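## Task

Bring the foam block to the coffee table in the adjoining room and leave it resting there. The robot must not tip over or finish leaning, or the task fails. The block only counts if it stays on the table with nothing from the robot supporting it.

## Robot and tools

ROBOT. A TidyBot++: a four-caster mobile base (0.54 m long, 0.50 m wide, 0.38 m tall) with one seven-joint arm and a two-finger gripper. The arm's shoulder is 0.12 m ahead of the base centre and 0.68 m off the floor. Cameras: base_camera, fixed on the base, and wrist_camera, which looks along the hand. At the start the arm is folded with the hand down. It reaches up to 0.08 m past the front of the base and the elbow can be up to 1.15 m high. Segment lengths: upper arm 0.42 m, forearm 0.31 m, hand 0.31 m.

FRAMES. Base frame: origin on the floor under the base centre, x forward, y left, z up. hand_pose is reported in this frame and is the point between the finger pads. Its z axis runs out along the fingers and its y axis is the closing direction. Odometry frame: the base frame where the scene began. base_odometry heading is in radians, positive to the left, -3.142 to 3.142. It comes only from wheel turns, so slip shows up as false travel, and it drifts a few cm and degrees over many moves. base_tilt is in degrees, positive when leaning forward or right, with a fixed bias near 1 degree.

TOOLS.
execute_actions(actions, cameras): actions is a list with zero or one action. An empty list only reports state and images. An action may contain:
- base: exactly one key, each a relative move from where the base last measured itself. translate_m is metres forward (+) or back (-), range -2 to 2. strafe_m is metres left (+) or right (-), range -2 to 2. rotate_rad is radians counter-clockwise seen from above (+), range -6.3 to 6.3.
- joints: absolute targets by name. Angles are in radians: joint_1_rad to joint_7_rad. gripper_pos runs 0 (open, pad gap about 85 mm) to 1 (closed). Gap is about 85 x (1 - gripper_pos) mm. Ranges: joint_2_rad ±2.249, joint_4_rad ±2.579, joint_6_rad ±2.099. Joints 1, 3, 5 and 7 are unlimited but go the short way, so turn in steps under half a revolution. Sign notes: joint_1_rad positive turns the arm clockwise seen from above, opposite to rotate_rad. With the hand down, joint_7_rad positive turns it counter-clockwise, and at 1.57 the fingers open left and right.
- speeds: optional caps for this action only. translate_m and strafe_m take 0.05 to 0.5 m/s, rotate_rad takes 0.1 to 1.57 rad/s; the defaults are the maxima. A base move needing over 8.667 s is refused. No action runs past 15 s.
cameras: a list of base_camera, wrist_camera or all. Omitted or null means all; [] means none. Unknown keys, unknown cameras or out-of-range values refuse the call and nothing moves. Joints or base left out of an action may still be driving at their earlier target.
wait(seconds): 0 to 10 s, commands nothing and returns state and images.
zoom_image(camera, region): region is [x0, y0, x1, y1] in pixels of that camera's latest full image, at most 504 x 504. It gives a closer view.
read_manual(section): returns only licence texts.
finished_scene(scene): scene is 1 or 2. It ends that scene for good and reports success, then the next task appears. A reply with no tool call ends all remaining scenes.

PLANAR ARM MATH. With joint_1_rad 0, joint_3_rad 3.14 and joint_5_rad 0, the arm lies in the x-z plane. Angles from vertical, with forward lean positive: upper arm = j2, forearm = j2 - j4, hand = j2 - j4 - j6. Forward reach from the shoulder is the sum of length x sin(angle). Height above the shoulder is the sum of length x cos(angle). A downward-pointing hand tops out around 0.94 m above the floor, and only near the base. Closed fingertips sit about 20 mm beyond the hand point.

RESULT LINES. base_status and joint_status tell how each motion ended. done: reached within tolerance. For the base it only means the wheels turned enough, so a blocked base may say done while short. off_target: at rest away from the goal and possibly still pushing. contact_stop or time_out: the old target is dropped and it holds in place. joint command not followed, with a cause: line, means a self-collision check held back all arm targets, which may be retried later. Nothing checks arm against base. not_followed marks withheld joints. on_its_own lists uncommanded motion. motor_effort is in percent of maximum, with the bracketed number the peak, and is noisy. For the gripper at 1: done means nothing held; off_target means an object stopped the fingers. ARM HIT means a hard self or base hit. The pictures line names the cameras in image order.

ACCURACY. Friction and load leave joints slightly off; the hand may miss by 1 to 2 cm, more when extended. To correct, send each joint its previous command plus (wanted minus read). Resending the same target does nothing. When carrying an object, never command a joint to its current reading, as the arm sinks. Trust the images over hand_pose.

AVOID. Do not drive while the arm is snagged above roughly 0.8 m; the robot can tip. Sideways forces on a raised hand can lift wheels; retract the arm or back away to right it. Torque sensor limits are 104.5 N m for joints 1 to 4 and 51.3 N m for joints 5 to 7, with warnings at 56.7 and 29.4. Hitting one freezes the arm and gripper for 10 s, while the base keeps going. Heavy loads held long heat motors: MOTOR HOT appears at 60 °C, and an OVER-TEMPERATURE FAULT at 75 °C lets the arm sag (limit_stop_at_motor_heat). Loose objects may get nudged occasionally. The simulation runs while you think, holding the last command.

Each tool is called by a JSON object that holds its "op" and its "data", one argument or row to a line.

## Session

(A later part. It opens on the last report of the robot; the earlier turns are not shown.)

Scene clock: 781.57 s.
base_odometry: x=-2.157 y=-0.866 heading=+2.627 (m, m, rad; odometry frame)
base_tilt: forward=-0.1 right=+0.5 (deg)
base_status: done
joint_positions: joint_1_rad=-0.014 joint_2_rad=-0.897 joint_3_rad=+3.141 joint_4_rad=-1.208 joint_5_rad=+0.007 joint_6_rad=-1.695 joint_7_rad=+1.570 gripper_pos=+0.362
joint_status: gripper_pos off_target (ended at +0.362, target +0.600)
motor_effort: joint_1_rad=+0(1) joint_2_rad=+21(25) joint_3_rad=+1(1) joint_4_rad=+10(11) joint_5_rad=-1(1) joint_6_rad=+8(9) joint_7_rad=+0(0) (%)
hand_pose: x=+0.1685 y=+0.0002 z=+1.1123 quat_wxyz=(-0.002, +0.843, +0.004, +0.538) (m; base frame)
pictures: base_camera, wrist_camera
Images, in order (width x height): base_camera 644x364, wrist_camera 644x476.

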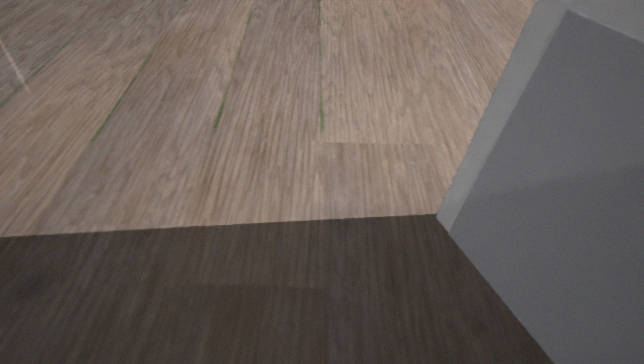

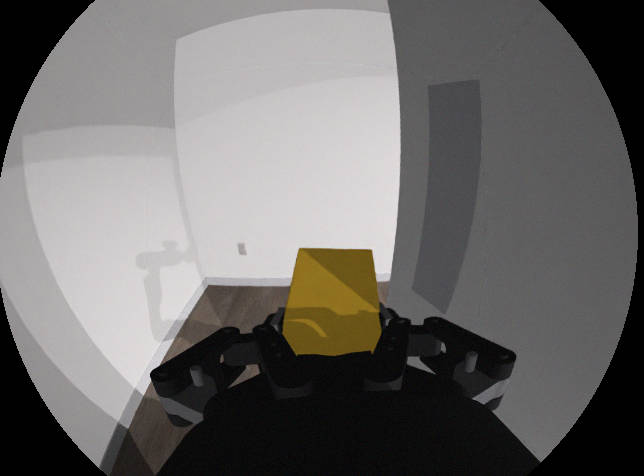

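{"op": "execute_actions", "data": {
  "actions": [
    {"base": {"translate_m": 0.9}, "joints": {"gripper_pos": 0.6}, "speeds": {"translate_m": 0.25}}
  ]
}}

Scene clock: 804.27 s.
base_odometry: x=-2.941 y=-0.423 heading=+2.627 (m, m, rad; odometry frame)
base_tilt: forward=-0.1 right=+0.5 (deg)
base_status: done
joint_positions: joint_1_rad=-0.014 joint_2_rad=-0.898 joint_3_rad=+3.141 joint_4_rad=-1.208 joint_5_rad=+0.007 joint_6_rad=-1.695 joint_7_rad=+1.570 gripper_pos=+0.362
joint_status: gripper_pos off_target (ended at +0.362, target +0.600)
motor_effort: joint_1_rad=+0(2) joint_2_rad=+21(25) joint_3_rad=+1(3) joint_4_rad=+10(11) joint_5_rad=-1(1) joint_6_rad=+8(9) joint_7_rad=+0(0) (%)
hand_pose: x=+0.1682 y=+0.0000 z=+1.1124 quat_wxyz=(-0.001, +0.843, +0.003, +0.538) (m; base frame)
pictures: base_camera, wrist_camera
Images, in order (width x height): base_camera 644x364, wrist_camera 644x476.

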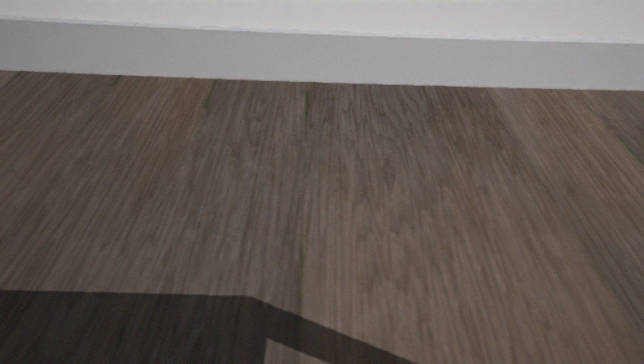

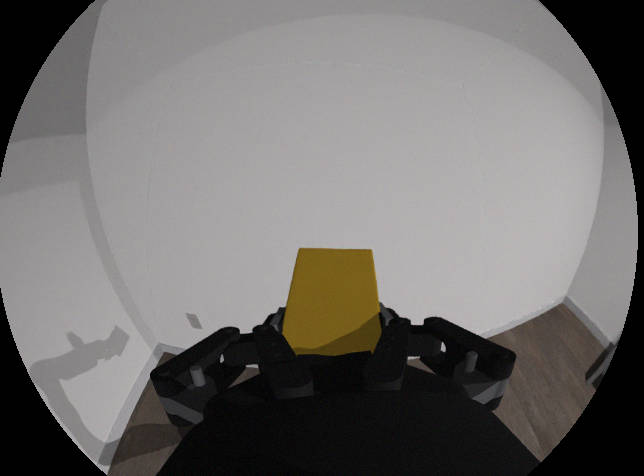

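{"op": "execute_actions", "data": {
  "actions": [
    {"base": {"rotate_rad": -1.6}, "joints": {"gripper_pos": 0.6}}
  ]
}}

Scene clock: 818.30 s.
base_odometry: x=-2.941 y=-0.423 heading=+1.028 (m, m, rad; odometry frame)
base_tilt: forward=-0.1 right=+0.5 (deg)
base_status: done
joint_positions: joint_1_rad=-0.014 joint_2_rad=-0.898 joint_3_rad=+3.141 joint_4_rad=-1.208 joint_5_rad=+0.007 joint_6_rad=-1.695 joint_7_rad=+1.570 gripper_pos=+0.362
joint_status: gripper_pos off_target (ended at +0.362, target +0.600)
motor_effort: joint_1_rad=+0(2) joint_2_rad=+21(22) joint_3_rad=+1(2) joint_4_rad=+10(10) joint_5_rad=-2(1) joint_6_rad=+8(8) joint_7_rad=+0(0) (%)
hand_pose: x=+0.1682 y=+0.0000 z=+1.1124 quat_wxyz=(-0.001, +0.843, +0.003, +0.538) (m; base frame)
pictures: base_camera, wrist_camera
Images, in order (width x height): base_camera 644x364, wrist_camera 644x476.

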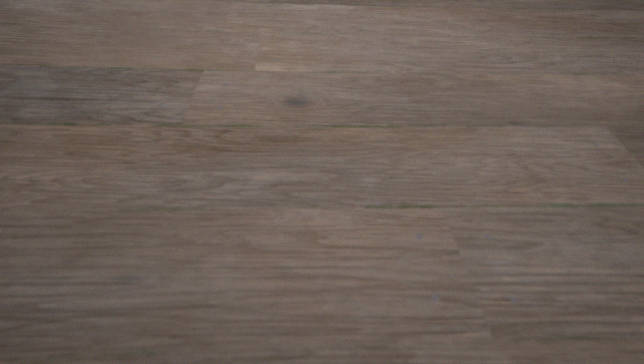

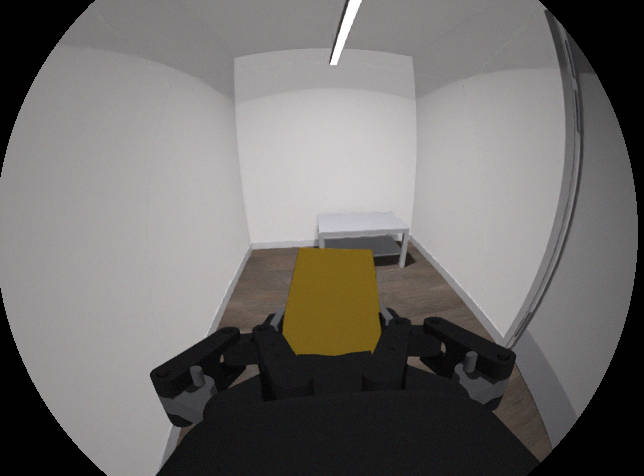

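{"op": "zoom_image", "data": {
  "camera": "wrist_camera",
  "region": [240, 180, 460, 300]
}}

Region (240, 180, 460, 300) of wrist_camera's 644x476 image, scaled by 2.291; it fills the top 275 rows of this view, and the rest is white.

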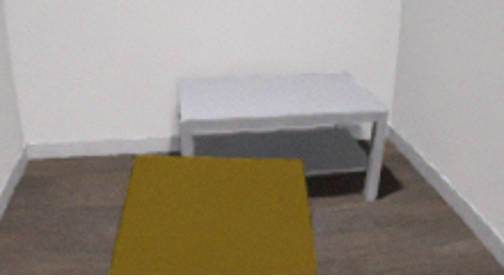

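{"op": "execute_actions", "data": {
  "actions": [
    {"base": {"rotate_rad": -0.15}, "joints": {"joint_2_rad": 0.35, "joint_4_rad": -2.2, "joint_6_rad": 0.31, "gripper_pos": 0.6}}
  ],
  "cameras": ["wrist_camera"]
}}

{"op": "execute_actions", "data": {
  "actions": [
    {"base": {"translate_m": 1.1}, "joints": {"gripper_pos": 0.6}}
  ]
}}

Scene clock: 862.83 s.
base_odometry: x=-2.941 y=-0.423 heading=+0.879 (m, m, rad; odometry frame)
base_tilt: forward=+0.0 right=+0.6 (deg)
base_status: done
joint_positions: joint_1_rad=-0.014 joint_2_rad=+0.335 joint_3_rad=+3.141 joint_4_rad=-2.189 joint_5_rad=+0.007 joint_6_rad=+0.275 joint_7_rad=+1.570 gripper_pos=+0.362
joint_status: gripper_pos off_target (ended at +0.362, target +0.600); the others done
motor_effort: joint_1_rad=+0(1) joint_2_rad=-27(29) joint_3_rad=-1(1) joint_4_rad=+13(20) joint_5_rad=-2(2) joint_6_rad=+7(10) joint_7_rad=+0(0) (%)
hand_pose: x=+0.6814 y=+0.0101 z=+0.6271 quat_wxyz=(-0.003, +0.902, +0.009, +0.431) (m; base frame)
pictures: wrist_camera
Images, in order (width x height): wrist_camera 644x476.

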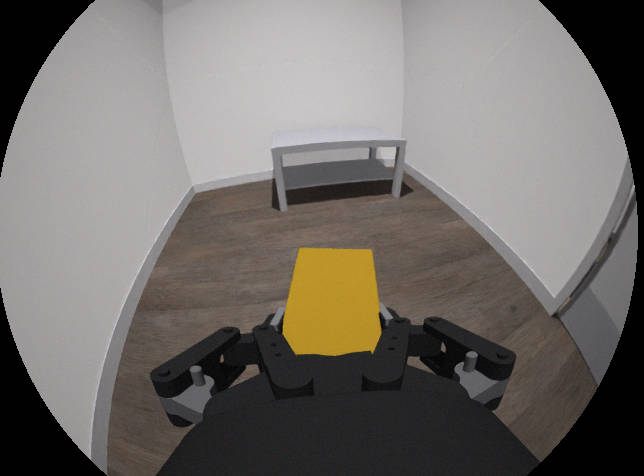

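Scene clock: 866.40 s.
base_odometry: x=-2.237 y=+0.423 heading=+0.878 (m, m, rad; odometry frame)
base_tilt: forward=+0.0 right=+0.5 (deg)
base_status: done
joint_positions: joint_1_rad=-0.014 joint_2_rad=+0.336 joint_3_rad=+3.141 joint_4_rad=-2.193 joint_5_rad=+0.007 joint_6_rad=+0.276 joint_7_rad=+1.570 gripper_pos=+0.362
joint_status: gripper_pos off_target (ended at +0.362, target +0.600)
motor_effort: joint_1_rad=+0(1) joint_2_rad=-27(29) joint_3_rad=+0(1) joint_4_rad=+13(14) joint_5_rad=-2(2) joint_6_rad=+7(7) joint_7_rad=+0(0) (%)
hand_pose: x=+0.6802 y=+0.0101 z=+0.6256 quat_wxyz=(-0.003, +0.903, +0.009, +0.430) (m; base frame)
pictures: base_camera, wrist_camera
Images, in order (width x height): base_camera 644x364, wrist_camera 644x476.

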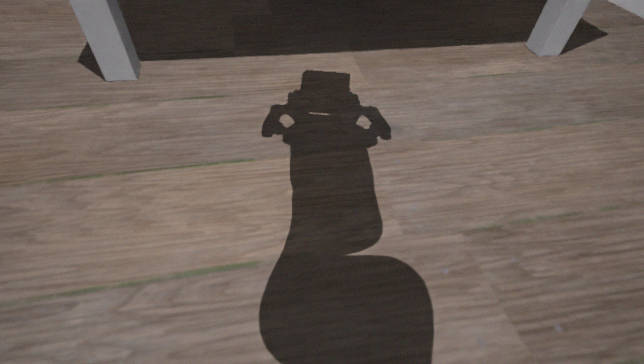

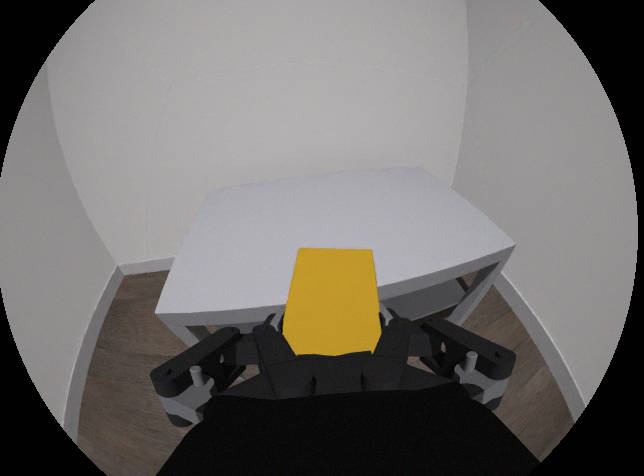

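{"op": "execute_actions", "data": {
  "actions": [
    {"base": {"translate_m": 0.39}, "joints": {"joint_2_rad": 0.6, "joint_4_rad": -2.285, "joint_6_rad": 0.645, "gripper_pos": 0.6}, "speeds": {"translate_m": 0.3}}
  ]
}}

Scene clock: 902.90 s.
base_odometry: x=-1.988 y=+0.722 heading=+0.877 (m, m, rad; odometry frame)
base_tilt: forward=+0.0 right=+0.5 (deg)
base_status: done
joint_positions: joint_1_rad=-0.014 joint_2_rad=+0.592 joint_3_rad=+3.141 joint_4_rad=-2.275 joint_5_rad=+0.007 joint_6_rad=+0.610 joint_7_rad=+1.570 gripper_pos=+0.362
joint_status: gripper_pos off_target (ended at +0.362, target +0.600); the others done
motor_effort: joint_1_rad=+0(2) joint_2_rad=-31(34) joint_3_rad=-1(2) joint_4_rad=+9(14) joint_5_rad=-2(2) joint_6_rad=+7(8) joint_7_rad=+0(0) (%)
hand_pose: x=+0.6800 y=+0.0108 z=+0.5314 quat_wxyz=(-0.004, +0.904, +0.009, +0.428) (m; base frame)
pictures: base_camera, wrist_camera
Images, in order (width x height): base_camera 644x364, wrist_camera 644x476.

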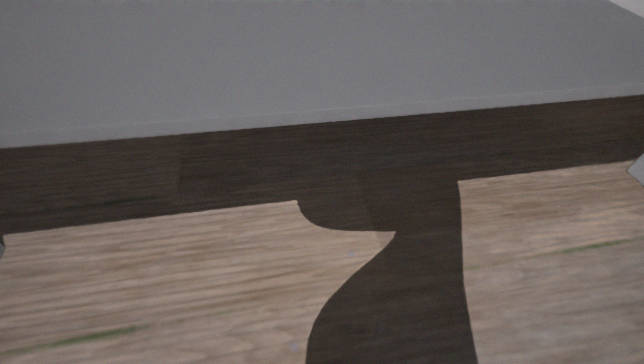

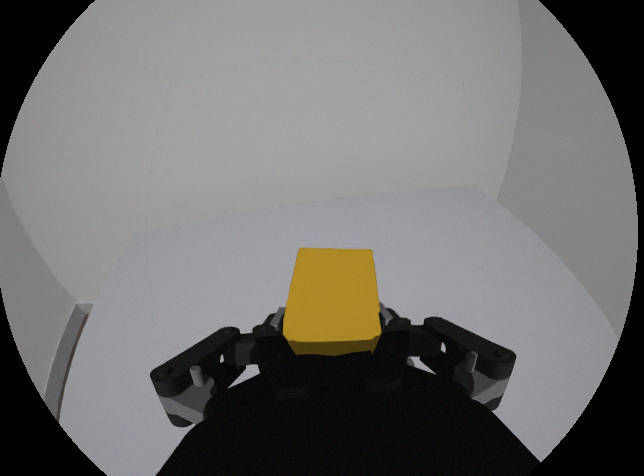

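{"op": "execute_actions", "data": {
  "actions": [
    {"joints": {"joint_2_rad": 0.726, "joint_4_rad": -2.29, "joint_6_rad": 0.78, "gripper_pos": 0.6}}
  ],
  "cameras": ["wrist_camera"]
}}

Scene clock: 928.53 s.
base_odometry: x=-1.988 y=+0.722 heading=+0.877 (m, m, rad; odometry frame)
base_tilt: forward=-0.1 right=+0.5 (deg)
base_status: not commanded
joint_positions: joint_1_rad=-0.014 joint_2_rad=+0.714 joint_3_rad=+3.141 joint_4_rad=-2.277 joint_5_rad=+0.007 joint_6_rad=+0.743 joint_7_rad=+1.570 gripper_pos=+0.362
joint_status: gripper_pos off_target (ended at +0.362, target +0.600); the others done
motor_effort: joint_1_rad=+0(0) joint_2_rad=-33(35) joint_3_rad=-1(1) joint_4_rad=+7(9) joint_5_rad=-2(2) joint_6_rad=+7(7) joint_7_rad=+0(0) (%)
hand_pose: x=+0.6838 y=+0.0110 z=+0.4935 quat_wxyz=(-0.005, +0.902, +0.009, +0.432) (m; base frame)
pictures: wrist_camera
Images, in order (width x height): wrist_camera 644x476.

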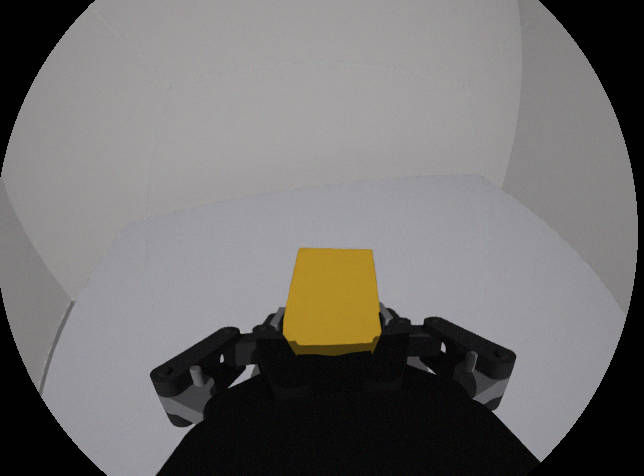

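{"op": "execute_actions", "data": {
  "actions": [
    {"joints": {"joint_2_rad": 0.772, "joint_4_rad": -2.29, "joint_6_rad": 0.815, "gripper_pos": 0.6}}
  ],
  "cameras": ["wrist_camera"]
}}

Scene clock: 946.27 s.
base_odometry: x=-1.988 y=+0.722 heading=+0.877 (m, m, rad; odometry frame)
base_tilt: forward=+0.0 right=+0.6 (deg)
base_status: not commanded
joint_positions: joint_1_rad=-0.014 joint_2_rad=+0.755 joint_3_rad=+3.141 joint_4_rad=-2.278 joint_5_rad=+0.007 joint_6_rad=+0.779 joint_7_rad=+1.570 gripper_pos=+0.362
joint_status: gripper_pos off_target (ended at +0.362, target +0.600); the others done
motor_effort: joint_1_rad=+0(0) joint_2_rad=-34(35) joint_3_rad=-1(1) joint_4_rad=+6(7) joint_5_rad=-2(2) joint_6_rad=+7(7) joint_7_rad=+0(0) (%)
hand_pose: x=+0.6827 y=+0.0111 z=+0.4791 quat_wxyz=(-0.005, +0.903, +0.009, +0.429) (m; base frame)
pictures: wrist_camera
Images, in order (width x height): wrist_camera 644x476.

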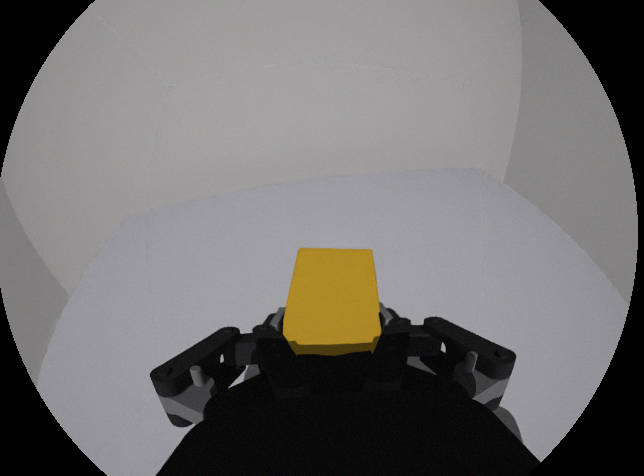

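{"op": "execute_actions", "data": {
  "actions": [
    {"joints": {"joint_2_rad": 0.815, "joint_4_rad": -2.29, "joint_6_rad": 0.855, "gripper_pos": 0.6}}
  ],
  "cameras": ["wrist_camera"]
}}

Scene clock: 954.43 s.
base_odometry: x=-1.988 y=+0.722 heading=+0.877 (m, m, rad; odometry frame)
base_tilt: forward=-0.1 right=+0.6 (deg)
base_status: not commanded
joint_positions: joint_1_rad=-0.014 joint_2_rad=+0.776 joint_3_rad=+3.141 joint_4_rad=-2.283 joint_5_rad=+0.007 joint_6_rad=+0.826 joint_7_rad=+1.570 gripper_pos=+0.362
joint_status: joint_2_rad off_target (ended at +0.776, target +0.815); gripper_pos off_target (ended at +0.362, target +0.600); the others done
motor_effort: joint_1_rad=+0(1) joint_2_rad=-30(33) joint_3_rad=-1(1) joint_4_rad=+6(7) joint_5_rad=-1(1) joint_6_rad=+6(7) joint_7_rad=+0(0) (%)
hand_pose: x=+0.6853 y=+0.0112 z=+0.4778 quat_wxyz=(-0.005, +0.898, +0.009, +0.439) (m; base frame)
pictures: wrist_camera
Images, in order (width x height): wrist_camera 644x476.

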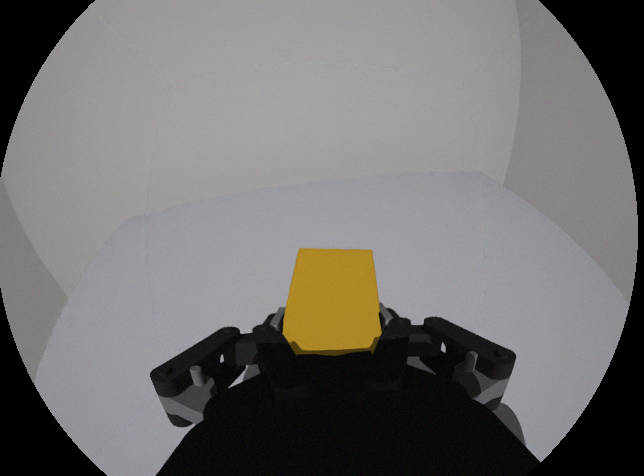

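{"op": "execute_actions", "data": {
  "actions": [
    {"joints": {"joint_2_rad": 0.776, "joint_4_rad": -2.283, "joint_6_rad": 0.826, "gripper_pos": 0.0}}
  ],
  "cameras": ["wrist_camera"]
}}

Scene clock: 963.10 s.
base_odometry: x=-1.988 y=+0.722 heading=+0.877 (m, m, rad; odometry frame)
base_tilt: forward=-0.1 right=+0.5 (deg)
base_status: not commanded
joint_positions: joint_1_rad=-0.014 joint_2_rad=+0.774 joint_3_rad=+3.141 joint_4_rad=-2.283 joint_5_rad=+0.007 joint_6_rad=+0.826 joint_7_rad=+1.570 gripper_pos=+0.000
joint_status: all done
motor_effort: joint_1_rad=+0(0) joint_2_rad=-33(33) joint_3_rad=-1(1) joint_4_rad=+6(7) joint_5_rad=-2(2) joint_6_rad=+7(8) joint_7_rad=+0(0) (%)
hand_pose: x=+0.6855 y=+0.0112 z=+0.4784 quat_wxyz=(-0.005, +0.898, +0.009, +0.440) (m; base frame)
pictures: wrist_camera
Images, in order (width x height): wrist_camera 644x476.

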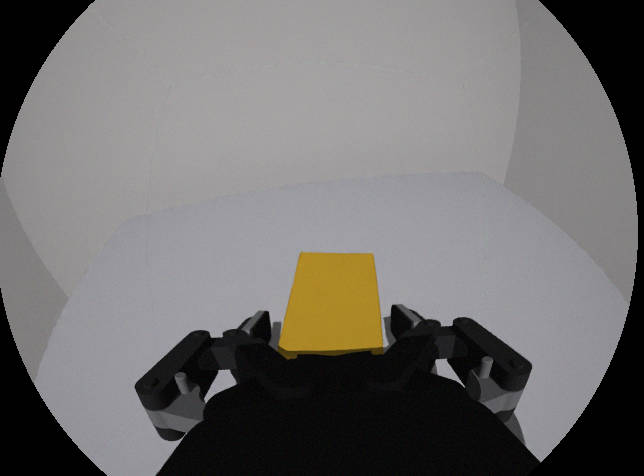

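{"op": "execute_actions", "data": {
  "actions": [
    {"base": {"translate_m": -0.2}, "joints": {"joint_2_rad": 0.58, "joint_6_rad": 0.6}, "speeds": {"translate_m": 0.2}}
  ]
}}

Scene clock: 984.83 s.
base_odometry: x=-2.116 y=+0.568 heading=+0.875 (m, m, rad; odometry frame)
base_tilt: forward=-0.1 right=+0.5 (deg)
base_status: done
joint_positions: joint_1_rad=-0.014 joint_2_rad=+0.593 joint_3_rad=+3.141 joint_4_rad=-2.283 joint_5_rad=+0.007 joint_6_rad=+0.633 joint_7_rad=+1.570 gripper_pos=+0.000
joint_status: all done
motor_effort: joint_1_rad=+0(2) joint_2_rad=-30(35) joint_3_rad=-1(2) joint_4_rad=+9(9) joint_5_rad=-1(1) joint_6_rad=+7(7) joint_7_rad=+0(0) (%)
hand_pose: x=+0.6803 y=+0.0108 z=+0.5336 quat_wxyz=(-0.004, +0.901, +0.009, +0.435) (m; base frame)
pictures: base_camera, wrist_camera
Images, in order (width x height): base_camera 644x364, wrist_camera 644x476.

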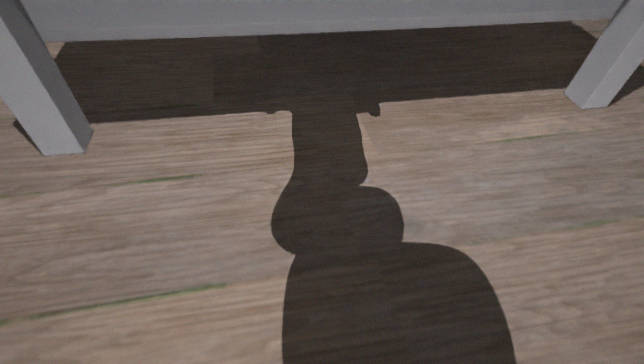

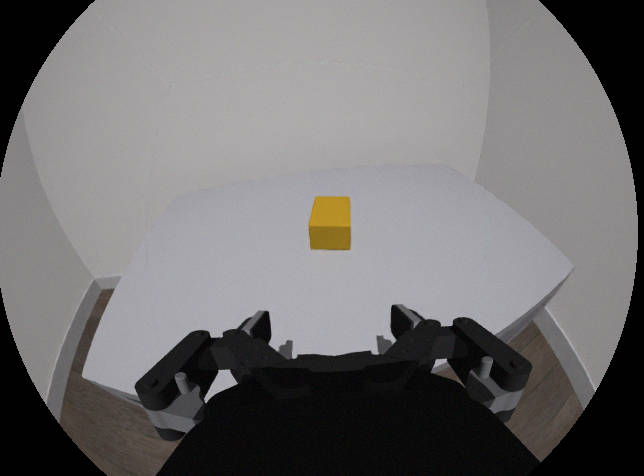

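The block is resting near the middle of the coffee table and the robot is clear of it.

{"op": "finished_scene", "data": {
  "scene": 1
}}

The scene is finished: the task was done.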